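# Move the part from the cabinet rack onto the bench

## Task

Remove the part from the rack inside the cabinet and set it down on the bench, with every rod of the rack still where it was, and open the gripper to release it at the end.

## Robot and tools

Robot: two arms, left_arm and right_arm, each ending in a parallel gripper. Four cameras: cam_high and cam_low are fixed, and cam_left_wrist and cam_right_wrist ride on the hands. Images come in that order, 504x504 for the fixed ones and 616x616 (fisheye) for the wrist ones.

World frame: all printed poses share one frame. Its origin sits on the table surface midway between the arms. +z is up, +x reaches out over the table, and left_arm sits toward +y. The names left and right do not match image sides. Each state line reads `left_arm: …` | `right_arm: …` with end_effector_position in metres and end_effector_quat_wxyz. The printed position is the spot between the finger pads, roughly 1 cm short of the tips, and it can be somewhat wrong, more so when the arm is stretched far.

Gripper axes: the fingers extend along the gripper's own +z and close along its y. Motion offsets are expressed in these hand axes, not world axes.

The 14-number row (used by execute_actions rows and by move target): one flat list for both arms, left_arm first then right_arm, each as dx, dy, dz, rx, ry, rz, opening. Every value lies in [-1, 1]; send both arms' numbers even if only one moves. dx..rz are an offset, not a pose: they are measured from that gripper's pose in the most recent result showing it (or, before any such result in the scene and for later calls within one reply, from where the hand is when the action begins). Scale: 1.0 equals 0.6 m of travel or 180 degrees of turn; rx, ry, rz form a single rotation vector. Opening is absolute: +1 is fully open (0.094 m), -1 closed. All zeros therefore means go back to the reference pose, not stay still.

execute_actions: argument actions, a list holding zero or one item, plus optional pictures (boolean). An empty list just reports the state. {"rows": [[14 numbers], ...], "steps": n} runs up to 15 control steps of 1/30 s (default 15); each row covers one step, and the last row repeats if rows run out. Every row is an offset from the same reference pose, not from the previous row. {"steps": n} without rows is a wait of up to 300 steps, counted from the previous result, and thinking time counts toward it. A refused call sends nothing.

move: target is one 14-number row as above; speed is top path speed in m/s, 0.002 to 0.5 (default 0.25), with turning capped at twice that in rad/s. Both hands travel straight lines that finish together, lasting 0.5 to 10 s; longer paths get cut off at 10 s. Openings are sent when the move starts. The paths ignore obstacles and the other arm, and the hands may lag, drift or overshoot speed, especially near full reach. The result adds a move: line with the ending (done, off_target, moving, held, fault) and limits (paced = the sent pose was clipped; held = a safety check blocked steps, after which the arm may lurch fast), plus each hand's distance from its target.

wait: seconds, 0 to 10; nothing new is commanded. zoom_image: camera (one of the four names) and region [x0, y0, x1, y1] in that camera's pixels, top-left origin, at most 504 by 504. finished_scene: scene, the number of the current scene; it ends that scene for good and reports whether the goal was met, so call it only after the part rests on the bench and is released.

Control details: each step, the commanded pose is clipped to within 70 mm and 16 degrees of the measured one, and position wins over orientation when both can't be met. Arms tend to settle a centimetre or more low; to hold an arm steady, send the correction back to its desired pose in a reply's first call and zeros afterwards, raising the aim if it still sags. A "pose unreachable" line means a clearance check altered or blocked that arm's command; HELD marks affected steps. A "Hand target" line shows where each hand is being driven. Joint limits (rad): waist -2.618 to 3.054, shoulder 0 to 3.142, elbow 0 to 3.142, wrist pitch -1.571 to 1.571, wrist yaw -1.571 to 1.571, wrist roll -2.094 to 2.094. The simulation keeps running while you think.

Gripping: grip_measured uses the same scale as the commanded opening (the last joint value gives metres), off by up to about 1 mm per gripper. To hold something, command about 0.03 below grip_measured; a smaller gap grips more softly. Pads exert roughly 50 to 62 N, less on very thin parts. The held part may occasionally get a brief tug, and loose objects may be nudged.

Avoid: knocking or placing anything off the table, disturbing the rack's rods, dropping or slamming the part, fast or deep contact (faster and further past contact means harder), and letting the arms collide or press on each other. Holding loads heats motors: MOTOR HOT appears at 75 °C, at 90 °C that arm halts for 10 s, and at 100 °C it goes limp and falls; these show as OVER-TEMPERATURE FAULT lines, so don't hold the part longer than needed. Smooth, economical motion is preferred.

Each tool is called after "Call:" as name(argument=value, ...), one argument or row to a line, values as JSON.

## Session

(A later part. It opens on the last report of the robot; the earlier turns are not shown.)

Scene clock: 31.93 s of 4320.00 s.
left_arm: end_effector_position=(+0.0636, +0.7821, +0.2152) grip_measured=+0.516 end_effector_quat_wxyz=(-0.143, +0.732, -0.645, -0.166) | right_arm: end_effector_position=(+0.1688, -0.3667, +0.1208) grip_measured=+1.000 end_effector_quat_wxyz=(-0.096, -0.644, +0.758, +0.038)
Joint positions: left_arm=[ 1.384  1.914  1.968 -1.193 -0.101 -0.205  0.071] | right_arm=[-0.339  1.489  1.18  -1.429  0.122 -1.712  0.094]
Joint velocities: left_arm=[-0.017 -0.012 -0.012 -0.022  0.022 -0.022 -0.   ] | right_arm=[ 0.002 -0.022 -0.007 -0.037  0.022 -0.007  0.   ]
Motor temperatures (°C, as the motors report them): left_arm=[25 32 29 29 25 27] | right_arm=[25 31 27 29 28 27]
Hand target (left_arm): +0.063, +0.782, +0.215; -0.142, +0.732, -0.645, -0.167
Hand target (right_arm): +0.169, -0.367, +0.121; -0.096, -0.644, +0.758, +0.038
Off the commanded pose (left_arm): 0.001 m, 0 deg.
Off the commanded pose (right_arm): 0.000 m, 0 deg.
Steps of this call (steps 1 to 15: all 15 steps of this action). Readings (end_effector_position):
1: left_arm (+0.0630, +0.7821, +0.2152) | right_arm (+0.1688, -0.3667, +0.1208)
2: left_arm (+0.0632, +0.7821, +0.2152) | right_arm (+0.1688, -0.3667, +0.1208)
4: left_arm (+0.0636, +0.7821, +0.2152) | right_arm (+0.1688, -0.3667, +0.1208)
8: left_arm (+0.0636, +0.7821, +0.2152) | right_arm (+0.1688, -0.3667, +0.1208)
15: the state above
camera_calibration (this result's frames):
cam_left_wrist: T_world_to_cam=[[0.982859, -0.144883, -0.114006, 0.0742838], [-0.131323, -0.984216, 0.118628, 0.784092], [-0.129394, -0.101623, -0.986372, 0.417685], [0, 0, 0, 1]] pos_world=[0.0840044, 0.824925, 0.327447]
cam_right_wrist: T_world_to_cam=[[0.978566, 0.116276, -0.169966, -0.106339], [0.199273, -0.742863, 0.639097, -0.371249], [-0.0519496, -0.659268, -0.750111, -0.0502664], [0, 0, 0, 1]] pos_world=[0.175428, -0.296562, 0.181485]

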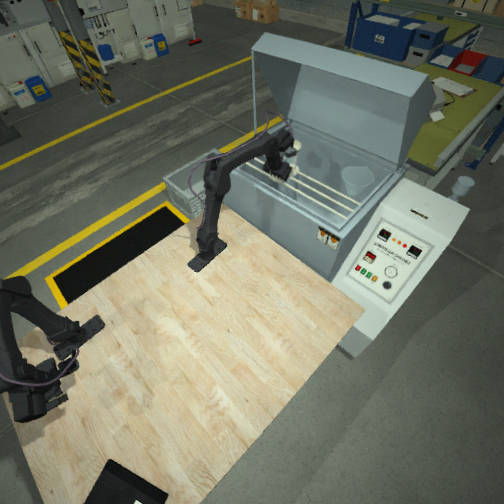

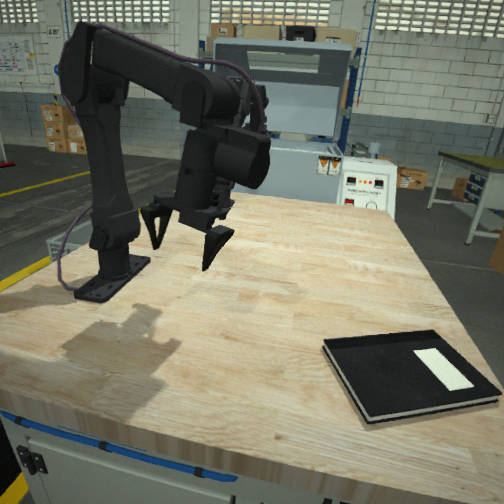

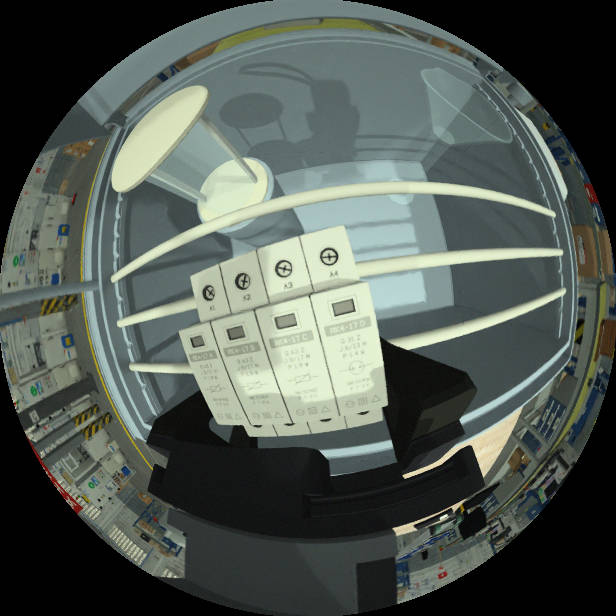

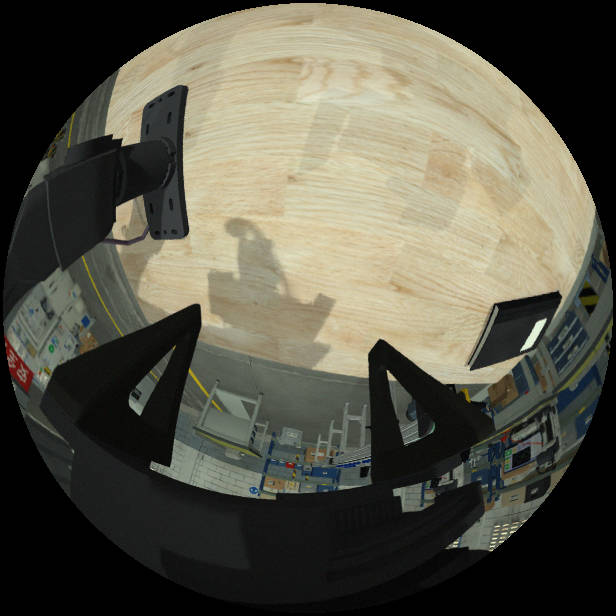

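Call:
move(
  target=[-0.087,0,-0.18,0,0,0,0.45,0,0,0,0,0,0,1],
  speed=0.1,
)

Call:
move(
  target=[0.24,-0.36,-0.25,0.108,0,0.225,0.45,0,0,0,0,0,0,1],
  speed=0.2,
)

Call:
move(
  target=[0.275,-0.42,0.055,0.108,0,0.225,0.45,0,0,0,0,0,0,1],
  speed=0.2,
)

Scene clock: 39.70 s of 4320.00 s.
left_arm: end_effector_position=(+0.0643, +0.7873, +0.3078) grip_measured=+0.516 end_effector_quat_wxyz=(-0.181, +0.723, -0.638, -0.193) | right_arm: end_effector_position=(+0.1688, -0.3667, +0.1208) grip_measured=+1.000 end_effector_quat_wxyz=(-0.096, -0.644, +0.758, +0.038)
Joint positions: left_arm=[ 1.384  2.102  2.633 -1.576 -0.1   -0.2    0.071] | right_arm=[-0.339  1.489  1.18  -1.429  0.122 -1.712  0.094]
Joint velocities: left_arm=[ 0.002 -0.007  0.007  0.007 -0.007 -0.037 -0.   ] | right_arm=[-0.007 -0.017 -0.017  0.022 -0.037 -0.051  0.   ]
Motor temperatures (°C, as the motors report them): left_arm=[25 33 29 29 25 27] | right_arm=[25 31 27 29 28 27]
Hand target (left_arm): +0.064, +0.781, +0.333; -0.205, +0.714, -0.634, -0.214
Hand target (right_arm): +0.169, -0.367, +0.121; -0.096, -0.644, +0.758, +0.038
Off the commanded pose (left_arm): 0.028 m, 5 deg.
Off the commanded pose (right_arm): 0.000 m, 0 deg.
joint sent to its limit (left arm) — the command would take joint 4 (wrist pitch) past its lower limit, so that joint was sent only as far as its limit.
After step 90, 3.20 s passed at rest.
move: off_target (left_arm)
camera_calibration (this result's frames):
cam_left_wrist: T_world_to_cam=[[0.983003, -0.139382, -0.119493, 0.0822201], [-0.137414, -0.990208, 0.0245966, 0.812377], [-0.121751, -0.00775857, -0.99253, 0.437161], [0, 0, 0, 1]] pos_world=[0.0840341, 0.819274, 0.423738]
cam_right_wrist: T_world_to_cam=[[0.978566, 0.116276, -0.169966, -0.106339], [0.199273, -0.742863, 0.639097, -0.371249], [-0.0519496, -0.659268, -0.750111, -0.0502664], [0, 0, 0, 1]] pos_world=[0.175428, -0.296562, 0.181485]

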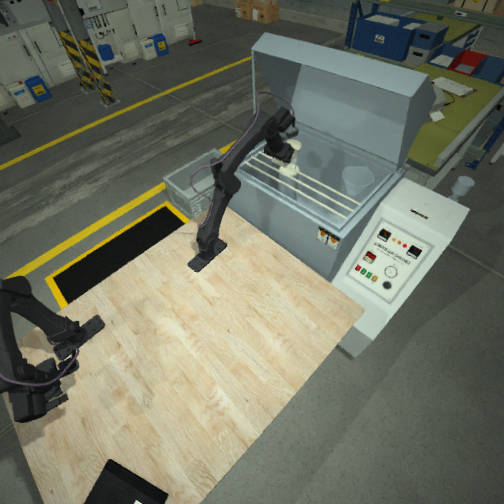

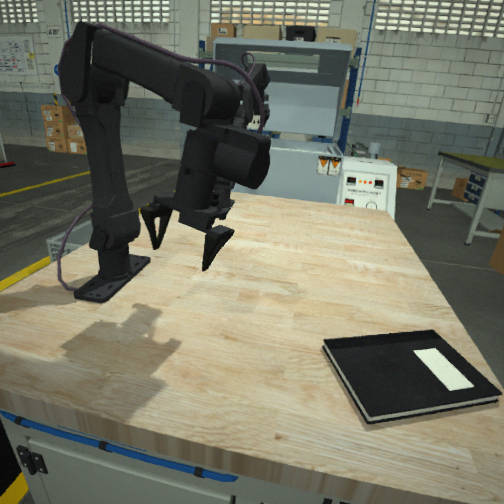

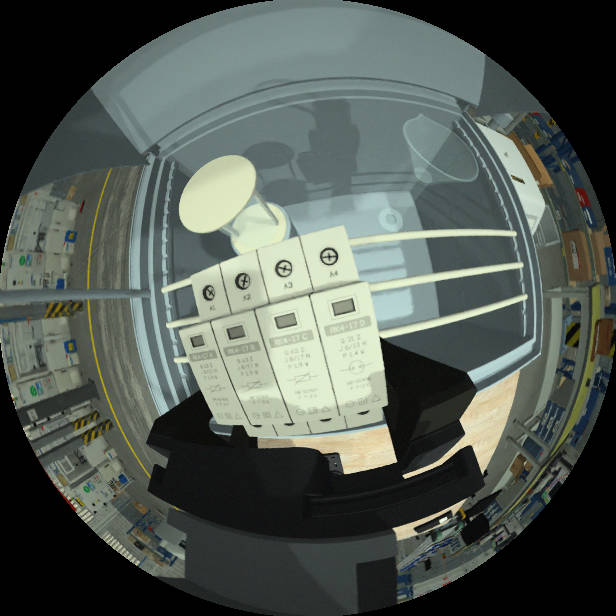

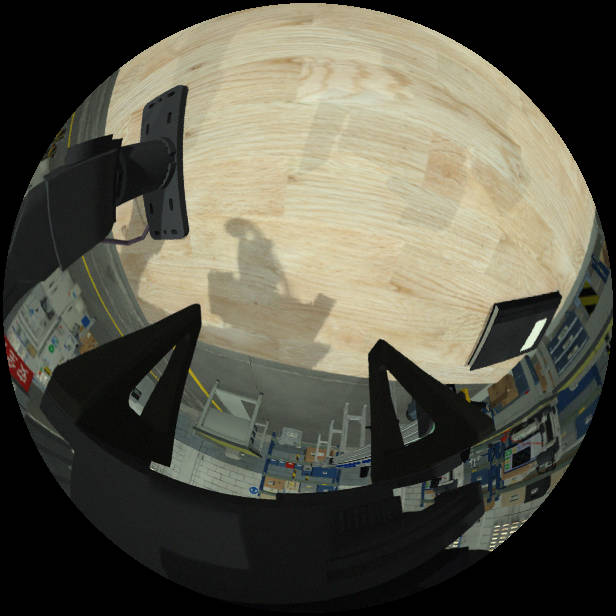

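Scene clock: 42.07 s of 4320.00 s.
left_arm: end_effector_position=(+0.3083, +0.6199, +0.3381) grip_measured=+0.515 end_effector_quat_wxyz=(+0.237, -0.416, +0.869, +0.128) | right_arm: end_effector_position=(+0.1688, -0.3667, +0.1208) grip_measured=+1.000 end_effector_quat_wxyz=(-0.096, -0.644, +0.758, +0.038)
Joint positions: left_arm=[ 0.694  1.848  2.393 -1.576 -0.084 -0.091  0.071] | right_arm=[-0.339  1.489  1.18  -1.429  0.122 -1.712  0.094]
Joint velocities: left_arm=[-0.002 -0.002  0.017 -0.051 -0.022 -0.007 -0.002] | right_arm=[-0.007 -0.017  0.012 -0.022 -0.037 -0.022  0.   ]
Motor temperatures (°C, as the motors report them): left_arm=[25 33 30 29 25 27] | right_arm=[25 31 27 29 28 27]
Hand target (left_arm): +0.299, +0.615, +0.366; +0.270, -0.412, +0.858, +0.147
Hand target (right_arm): +0.169, -0.367, +0.121; -0.096, -0.644, +0.758, +0.038
Off the commanded pose (left_arm): 0.030 m, 2 deg.
Off the commanded pose (right_arm): 0.000 m, 0 deg.
joint sent to its limit (left arm) — the command would take joint 4 (wrist pitch) past its lower limit, so that joint was sent only as far as its limit.
move: off_target (left_arm)
camera_calibration (this result's frames):
cam_left_wrist: T_world_to_cam=[[0.58854, -0.792389, -0.160434, 0.36291], [-0.800178, -0.599266, 0.0243987, 0.641424], [-0.115476, 0.114016, -0.986745, 0.416265], [0, 0, 0, 1]] pos_world=[0.347735, 0.624488, 0.453321]
cam_right_wrist: T_world_to_cam=[[0.978566, 0.116276, -0.169966, -0.106339], [0.199273, -0.742863, 0.639097, -0.371249], [-0.0519496, -0.659268, -0.750111, -0.0502664], [0, 0, 0, 1]] pos_world=[0.175428, -0.296562, 0.181485]

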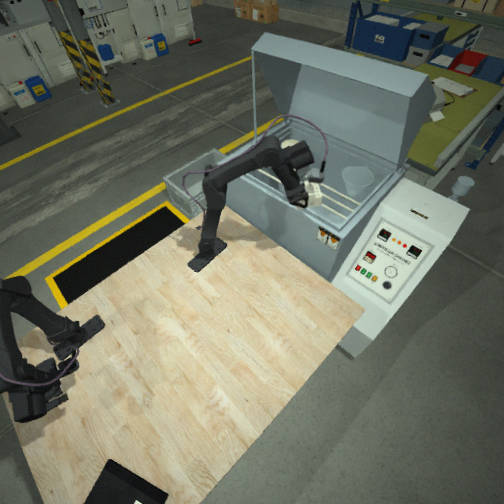

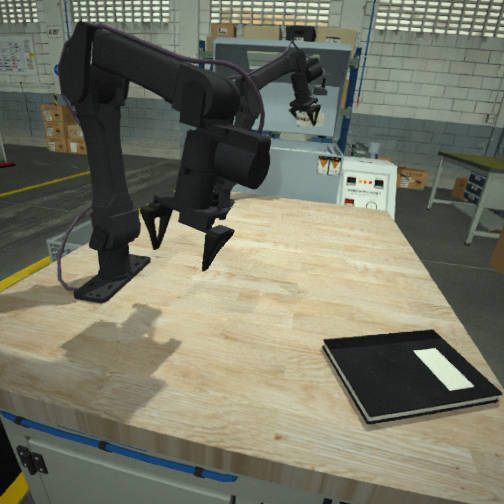

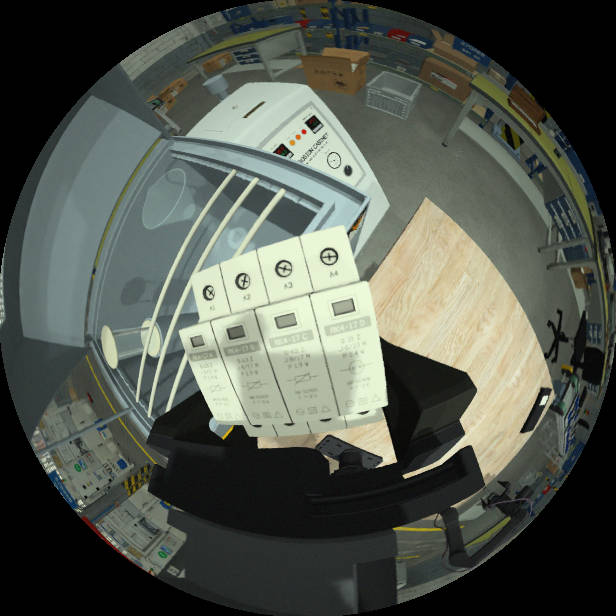

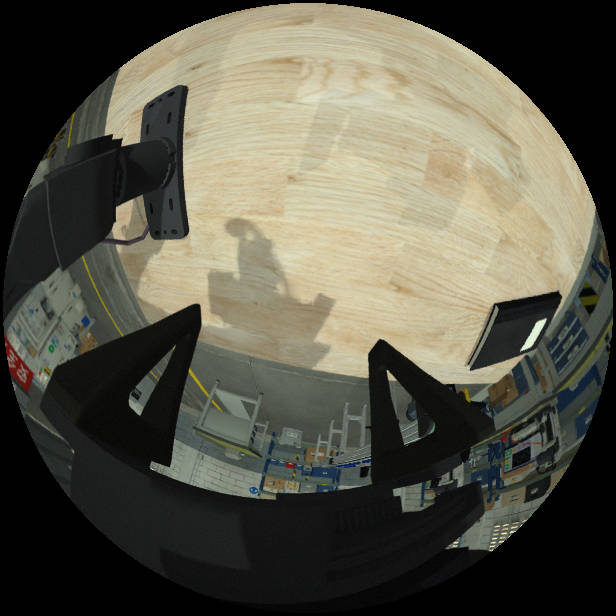

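Scene clock: 44.50 s of 4320.00 s.
left_arm: end_effector_position=(+0.4104, +0.3666, +0.2035) grip_measured=+0.515 end_effector_quat_wxyz=(+0.200, -0.049, +0.978, +0.044) | right_arm: end_effector_position=(+0.1688, -0.3667, +0.1208) grip_measured=+1.000 end_effector_quat_wxyz=(-0.096, -0.644, +0.758, +0.038)
Joint positions: left_arm=[-0.026  1.613  1.568 -1.123 -0.083 -0.024  0.071] | right_arm=[-0.339  1.489  1.18  -1.429  0.122 -1.712  0.094]
Joint velocities: left_arm=[-0.002 -0.007  0.002  0.022 -0.007 -0.037  0.   ] | right_arm=[-0.007 -0.002 -0.007 -0.022 -0.081  0.007  0.   ]
Motor temperatures (°C, as the motors report them): left_arm=[25 33 30 30 25 27] | right_arm=[25 31 27 29 28 27]
Hand target (left_arm): +0.425, +0.369, +0.220; +0.244, -0.048, +0.967, +0.050
Hand target (right_arm): +0.169, -0.367, +0.121; -0.096, -0.644, +0.758, +0.038
Off the commanded pose (left_arm): 0.022 m, 5 deg.
Off the commanded pose (right_arm): 0.000 m, 0 deg.
move: off_target (left_arm)
camera_calibration (this result's frames):
cam_left_wrist: T_world_to_cam=[[-0.162083, -0.973124, -0.163579, 0.455529], [-0.976612, 0.134462, 0.167777, 0.34884], [-0.141272, 0.186947, -0.972159, 0.304993], [0, 0, 0, 1]] pos_world=[0.457602, 0.339363, 0.312489]
cam_right_wrist: T_world_to_cam=[[0.978566, 0.116276, -0.169966, -0.106339], [0.199273, -0.742863, 0.639097, -0.371249], [-0.0519496, -0.659268, -0.750111, -0.0502664], [0, 0, 0, 1]] pos_world=[0.175428, -0.296562, 0.181485]

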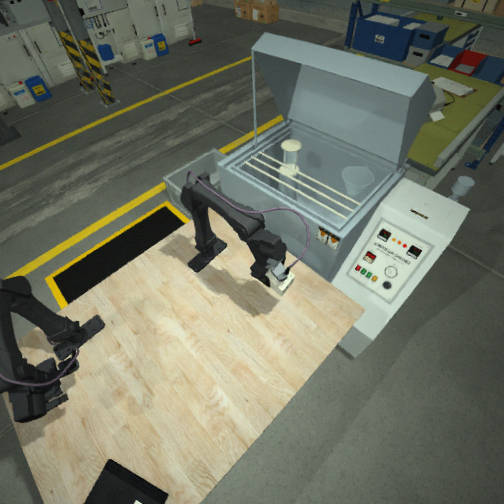

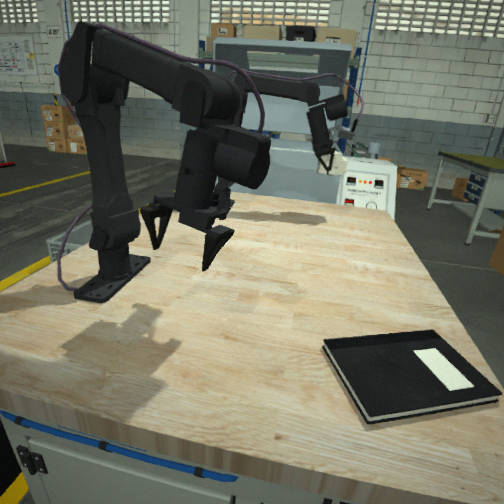

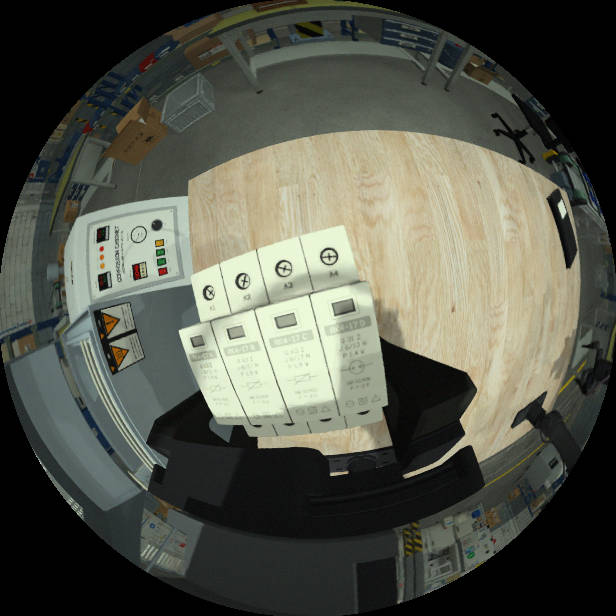

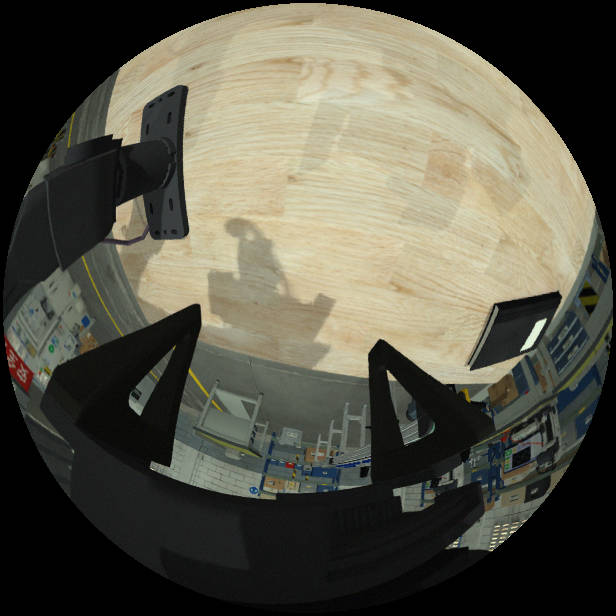

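Call:
move(
  target=[0.093,-0.092,0.213,0,-0.02,0,0.45,0,0,0,0,0,0,1],
  speed=0.15,
)

Scene clock: 49.70 s of 4320.00 s.
left_arm: end_effector_position=(+0.3960, +0.3212, +0.0462) grip_measured=+0.515 end_effector_quat_wxyz=(+0.186, -0.042, +0.981, +0.040) | right_arm: end_effector_position=(+0.1688, -0.3667, +0.1208) grip_measured=+1.000 end_effector_quat_wxyz=(-0.096, -0.644, +0.758, +0.038)
Joint positions: left_arm=[-0.171  1.654  0.987 -0.54  -0.124 -0.147  0.071] | right_arm=[-0.339  1.489  1.18  -1.429  0.122 -1.712  0.094]
Joint velocities: left_arm=[-0.007  0.007  0.002  0.022  0.022  0.022  0.   ] | right_arm=[-0.017  0.002  0.012 -0.007 -0.081 -0.051  0.   ]
Motor temperatures (°C, as the motors report them): left_arm=[25 33 30 30 25 27] | right_arm=[25 31 27 29 28 27]
Hand target (left_arm): +0.415, +0.321, +0.061; +0.229, -0.048, +0.971, +0.044
Hand target (right_arm): +0.169, -0.367, +0.121; -0.096, -0.644, +0.758, +0.038
Off the commanded pose (left_arm): 0.024 m, 5 deg.
Off the commanded pose (right_arm): 0.000 m, 0 deg.
After step 90, 0.47 s passed at rest.
move: off_target (left_arm)
camera_calibration (this result's frames):
cam_left_wrist: T_world_to_cam=[[-0.181088, -0.971651, -0.151991, 0.389812], [-0.969392, 0.150299, 0.19414, 0.35818], [-0.165792, 0.182495, -0.969128, 0.169517], [0, 0, 0, 1]] pos_world=[0.445911, 0.293991, 0.153995]
cam_right_wrist: T_world_to_cam=[[0.978566, 0.116276, -0.169966, -0.106339], [0.199273, -0.742863, 0.639097, -0.371249], [-0.0519496, -0.659268, -0.750111, -0.0502664], [0, 0, 0, 1]] pos_world=[0.175428, -0.296562, 0.181485]

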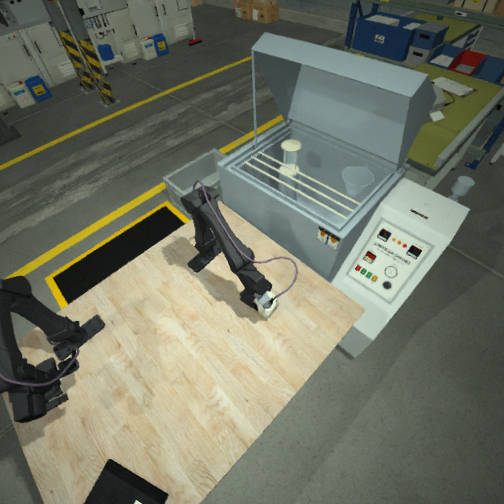

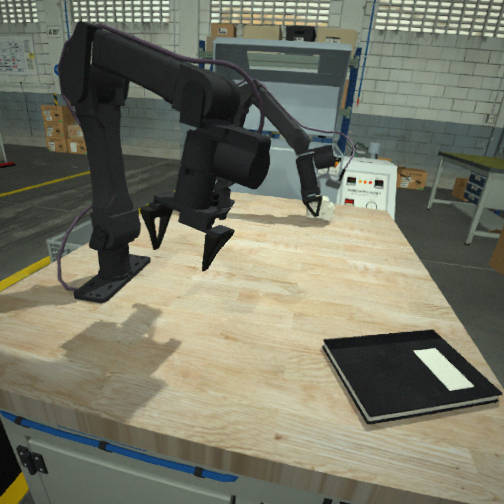

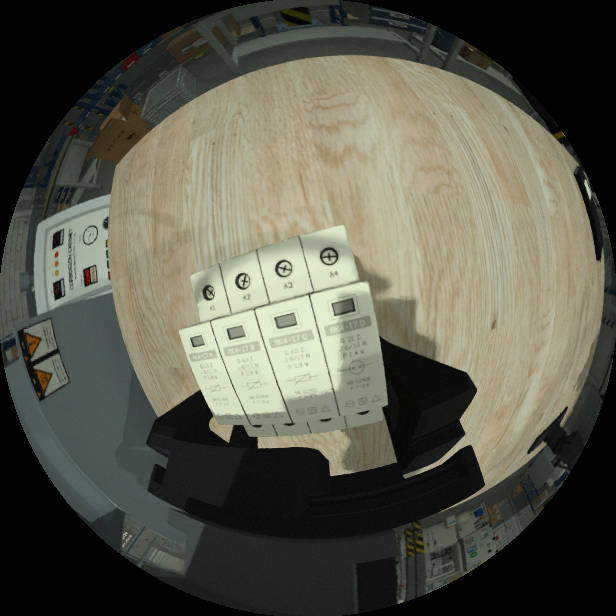

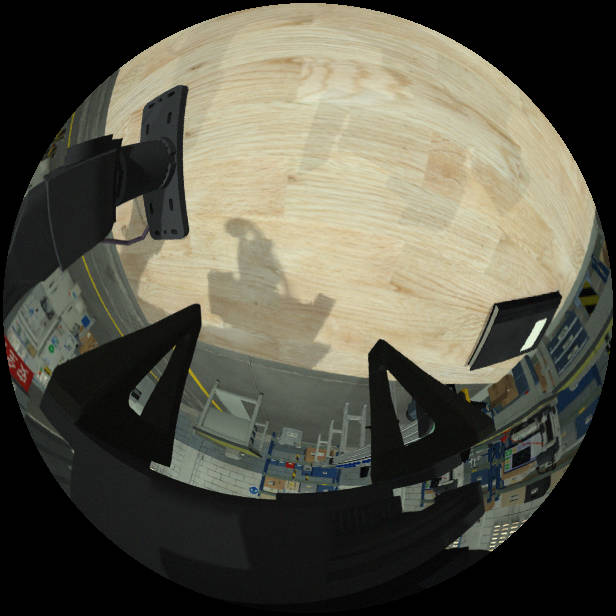

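Call:
move(
  target=[0.013,0,0.03,0,-0.02,0,0.45,0,0,0,0,0,0,1],
  speed=0.02,
)

Scene clock: 53.47 s of 4320.00 s.
left_arm: end_effector_position=(+0.3966, +0.3211, +0.0279) grip_measured=+0.515 end_effector_quat_wxyz=(+0.213, -0.043, +0.975, +0.036) | right_arm: end_effector_position=(+0.1688, -0.3667, +0.1208) grip_measured=+1.000 end_effector_quat_wxyz=(-0.096, -0.644, +0.758, +0.038)
Joint positions: left_arm=[-0.171  1.654  0.882 -0.379 -0.124 -0.147  0.071] | right_arm=[-0.339  1.489  1.18  -1.429  0.122 -1.712  0.094]
Joint velocities: left_arm=[ 0.002  0.002  0.002  0.007  0.051 -0.037 -0.001] | right_arm=[ 0.002  0.002 -0.012 -0.007  0.022 -0.022  0.   ]
Motor temperatures (°C, as the motors report them): left_arm=[25 33 30 30 25 27] | right_arm=[25 31 27 29 28 27]
Hand target (left_arm): +0.395, +0.322, +0.026; +0.216, -0.040, +0.975, +0.041
Hand target (right_arm): +0.169, -0.367, +0.121; -0.096, -0.644, +0.758, +0.038
Off the commanded pose (left_arm): 0.002 m, 1 deg.
Off the commanded pose (right_arm): 0.000 m, 0 deg.
move: done
camera_calibration (this result's frames):
cam_left_wrist: T_world_to_cam=[[-0.172604, -0.972419, -0.156874, 0.38404], [-0.978673, 0.151296, 0.138959, 0.36719], [-0.111391, 0.177513, -0.977794, 0.13218], [0, 0, 0, 1]] pos_world=[0.440369, 0.29443, 0.138466]
cam_right_wrist: T_world_to_cam=[[0.978566, 0.116276, -0.169966, -0.106339], [0.199273, -0.742863, 0.639097, -0.371249], [-0.0519496, -0.659268, -0.750111, -0.0502664], [0, 0, 0, 1]] pos_world=[0.175428, -0.296562, 0.181485]

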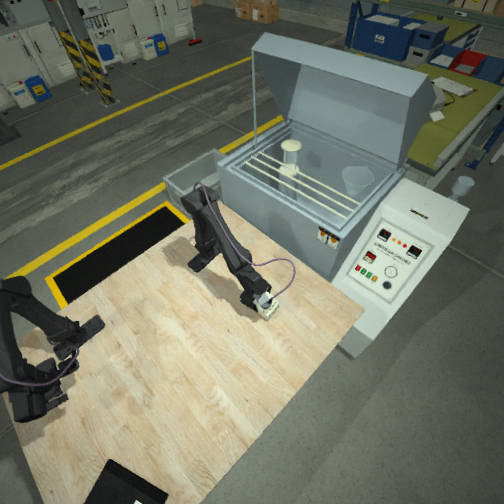

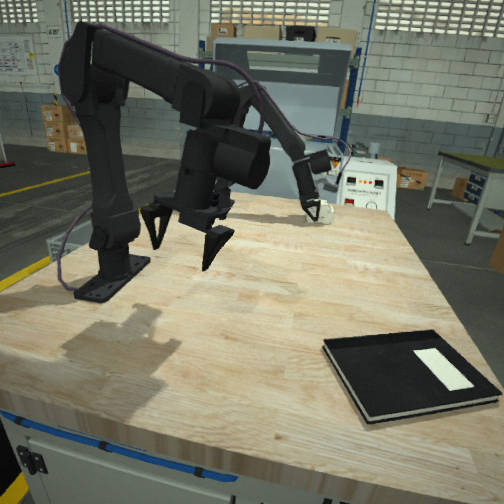

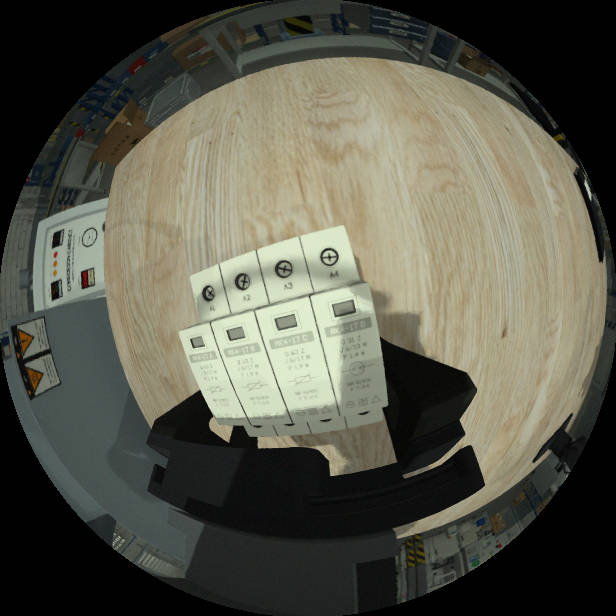

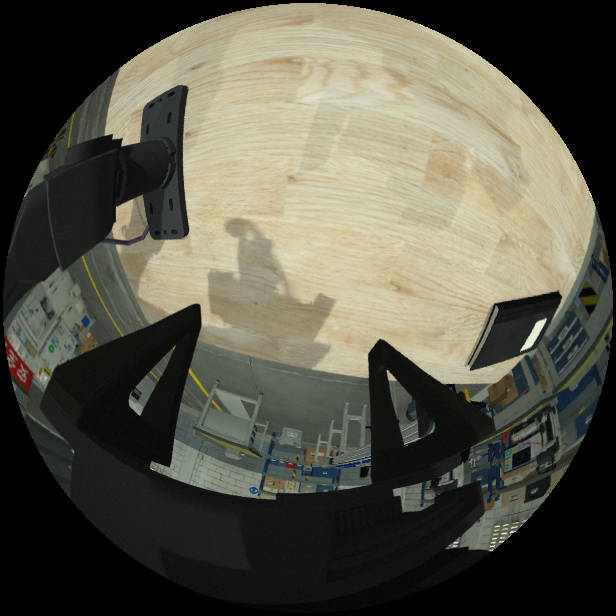

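Call:
move(
  target=[0.004,0,0.009,0,0,0,0.45,0,0,0,0,0,0,1],
  speed=0.02,
)

Call:
execute_actions(
  actions=[
    {"rows":[[0,0,0,0,0,0,1,0,0,0,0,0,0,1]],"steps":15},
  ],
  pictures=false,
)

Call:
move(
  target=[-0.1,0,-0.18,0,0,0,1,0,0,0,0,0,0,1],
)

Scene clock: 57.20 s of 4320.00 s.
left_arm: end_effector_position=(+0.3969, +0.3211, +0.0280) grip_measured=+0.515 end_effector_quat_wxyz=(+0.214, -0.043, +0.975, +0.036) | right_arm: end_effector_position=(+0.1688, -0.3667, +0.1208) grip_measured=+1.000 end_effector_quat_wxyz=(-0.096, -0.644, +0.758, +0.038)
Joint positions: left_arm=[-0.171  1.654  0.882 -0.378 -0.124 -0.147  0.071] | right_arm=[-0.339  1.489  1.18  -1.429  0.122 -1.712  0.094]
Joint velocities: left_arm=[ 0.017 -0.012 -0.007  0.022  0.007 -0.007  0.   ] | right_arm=[-0.017 -0.002 -0.007  0.007 -0.051  0.022  0.   ]
Motor temperatures (°C, as the motors report them): left_arm=[25 32 29 30 25 27] | right_arm=[25 31 28 29 28 27]
Hand target (left_arm): +0.397, +0.321, +0.022; +0.213, -0.043, +0.975, +0.036
Hand target (right_arm): +0.169, -0.367, +0.121; -0.096, -0.644, +0.758, +0.038
Off the commanded pose (left_arm): 0.006 m, 0 deg.
Off the commanded pose (right_arm): 0.000 m, 0 deg.
After step 90, 0.03 s passed at rest.
move: done
camera_calibration (this result's frames):
cam_left_wrist: T_world_to_cam=[[-0.172425, -0.972434, -0.156976, 0.384018], [-0.97883, 0.15131, 0.137828, 0.367519], [-0.110276, 0.177417, -0.977938, 0.131917], [0, 0, 0, 1]] pos_world=[0.4405, 0.294418, 0.138634]
cam_right_wrist: T_world_to_cam=[[0.978566, 0.116276, -0.169966, -0.106339], [0.199273, -0.742863, 0.639097, -0.371249], [-0.0519496, -0.659268, -0.750111, -0.0502664], [0, 0, 0, 1]] pos_world=[0.175428, -0.296562, 0.181485]

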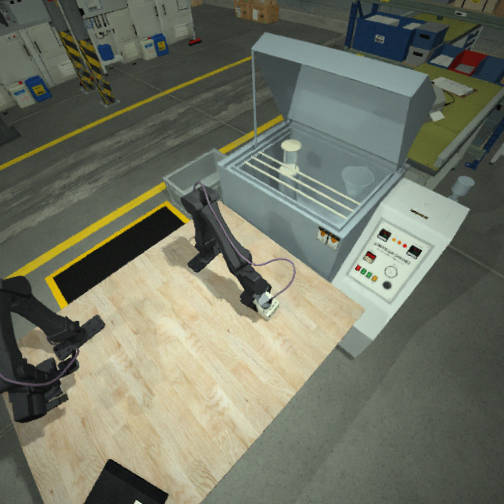

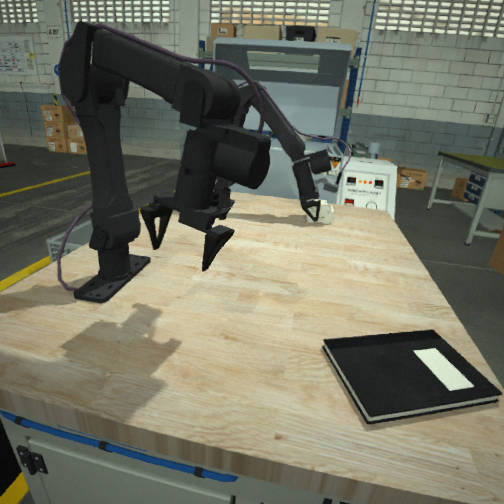

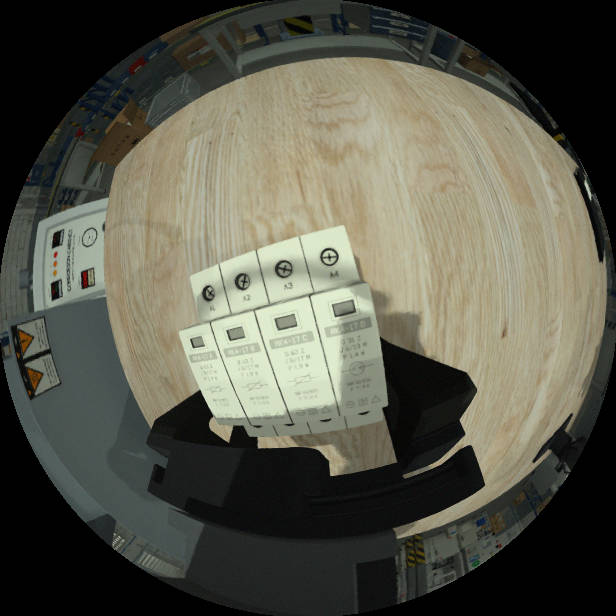

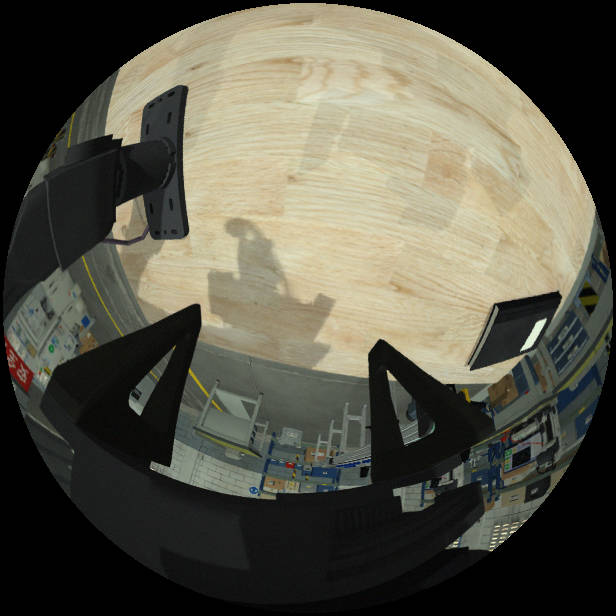

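Scene clock: 57.70 s of 4320.00 s.
left_arm: end_effector_position=(+0.3967, +0.3211, +0.0279) grip_measured=+1.000 end_effector_quat_wxyz=(+0.213, -0.043, +0.975, +0.036) | right_arm: end_effector_position=(+0.1688, -0.3667, +0.1208) grip_measured=+1.000 end_effector_quat_wxyz=(-0.096, -0.644, +0.758, +0.038)
Joint positions: left_arm=[-0.171  1.654  0.882 -0.379 -0.124 -0.147  0.094] | right_arm=[-0.339  1.489  1.18  -1.429  0.122 -1.712  0.094]
Joint velocities: left_arm=[-0.007 -0.007 -0.017 -0.007  0.022  0.007  0.   ] | right_arm=[-0.002 -0.007 -0.002 -0.022 -0.037  0.066  0.   ]
Motor temperatures (°C, as the motors report them): left_arm=[25 32 29 30 25 27] | right_arm=[25 31 28 29 28 27]
Hand target (left_arm): +0.397, +0.321, +0.028; +0.214, -0.043, +0.975, +0.036
Hand target (right_arm): +0.169, -0.367, +0.121; -0.096, -0.644, +0.758, +0.038
Off the commanded pose (left_arm): 0.000 m, 0 deg.
Off the commanded pose (right_arm): 0.000 m, 0 deg.
Steps of this call (steps 1 to 15: all 15 steps of this action). Readings (end_effector_position):
1: left_arm (+0.3969, +0.3211, +0.0280) | right_arm (+0.1688, -0.3667, +0.1208)
2: left_arm (+0.3969, +0.3211, +0.0280) | right_arm (+0.1688, -0.3667, +0.1208)
4: left_arm (+0.3967, +0.3211, +0.0279) | right_arm (+0.1688, -0.3667, +0.1208)
8: left_arm (+0.3967, +0.3211, +0.0279) | right_arm (+0.1688, -0.3667, +0.1208)
15: the state above

Scene clock: 59.20 s of 4320.00 s.
left_arm: end_effector_position=(+0.4051, +0.3170, +0.1439) grip_measured=+1.000 end_effector_quat_wxyz=(+0.209, -0.042, +0.976, +0.035) | right_arm: end_effector_position=(+0.1688, -0.3667, +0.1208) grip_measured=+1.000 end_effector_quat_wxyz=(-0.096, -0.644, +0.758, +0.038)
Joint positions: left_arm=[-0.18   1.563  1.275 -0.872 -0.124 -0.155  0.094] | right_arm=[-0.339  1.489  1.18  -1.429  0.122 -1.712  0.094]
Joint velocities: left_arm=[-0.007 -0.007 -0.002 -0.007 -0.066  0.022  0.   ] | right_arm=[-0.007 -0.007 -0.007 -0.022 -0.037  0.037  0.   ]
Motor temperatures (°C, as the motors report them): left_arm=[25 32 30 30 25 27] | right_arm=[25 31 28 29 28 27]
Hand target (left_arm): +0.405, +0.315, +0.151; +0.214, -0.043, +0.975, +0.036
Hand target (right_arm): +0.169, -0.367, +0.121; -0.096, -0.644, +0.758, +0.038
Off the commanded pose (left_arm): 0.007 m, 1 deg.
Off the commanded pose (right_arm): 0.000 m, 0 deg.
move: done
camera_calibration (this result's frames):
cam_left_wrist: T_world_to_cam=[[-0.176362, -0.972308, -0.153342, 0.40068], [-0.977122, 0.154123, 0.146554, 0.357377], [-0.118862, 0.17568, -0.977245, 0.250793], [0, 0, 0, 1]] pos_world=[0.449676, 0.290445, 0.254152]
cam_right_wrist: T_world_to_cam=[[0.978566, 0.116276, -0.169966, -0.106339], [0.199273, -0.742863, 0.639097, -0.371249], [-0.0519496, -0.659268, -0.750111, -0.0502664], [0, 0, 0, 1]] pos_world=[0.175428, -0.296562, 0.181485]

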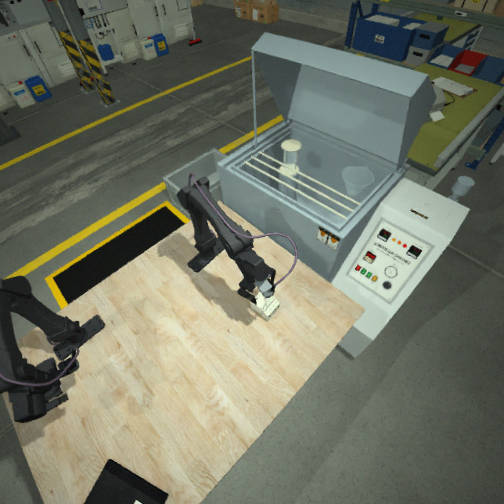

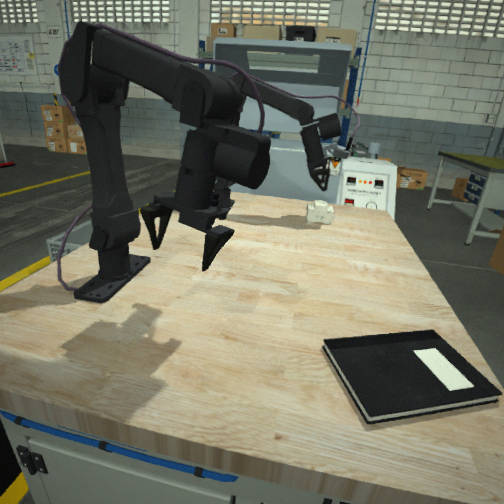

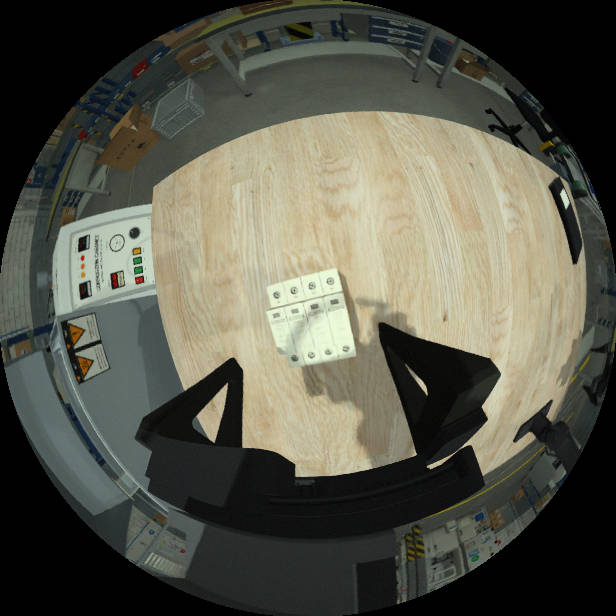

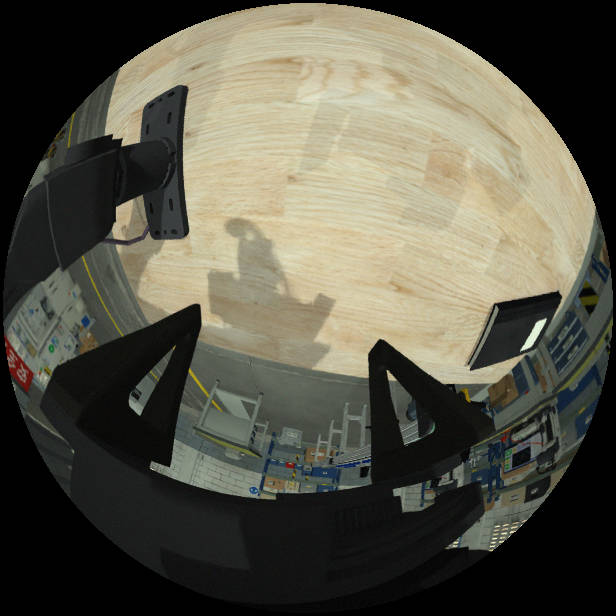

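Call:
finished_scene(
  scene=2,
)

The scene is finished: the task was done.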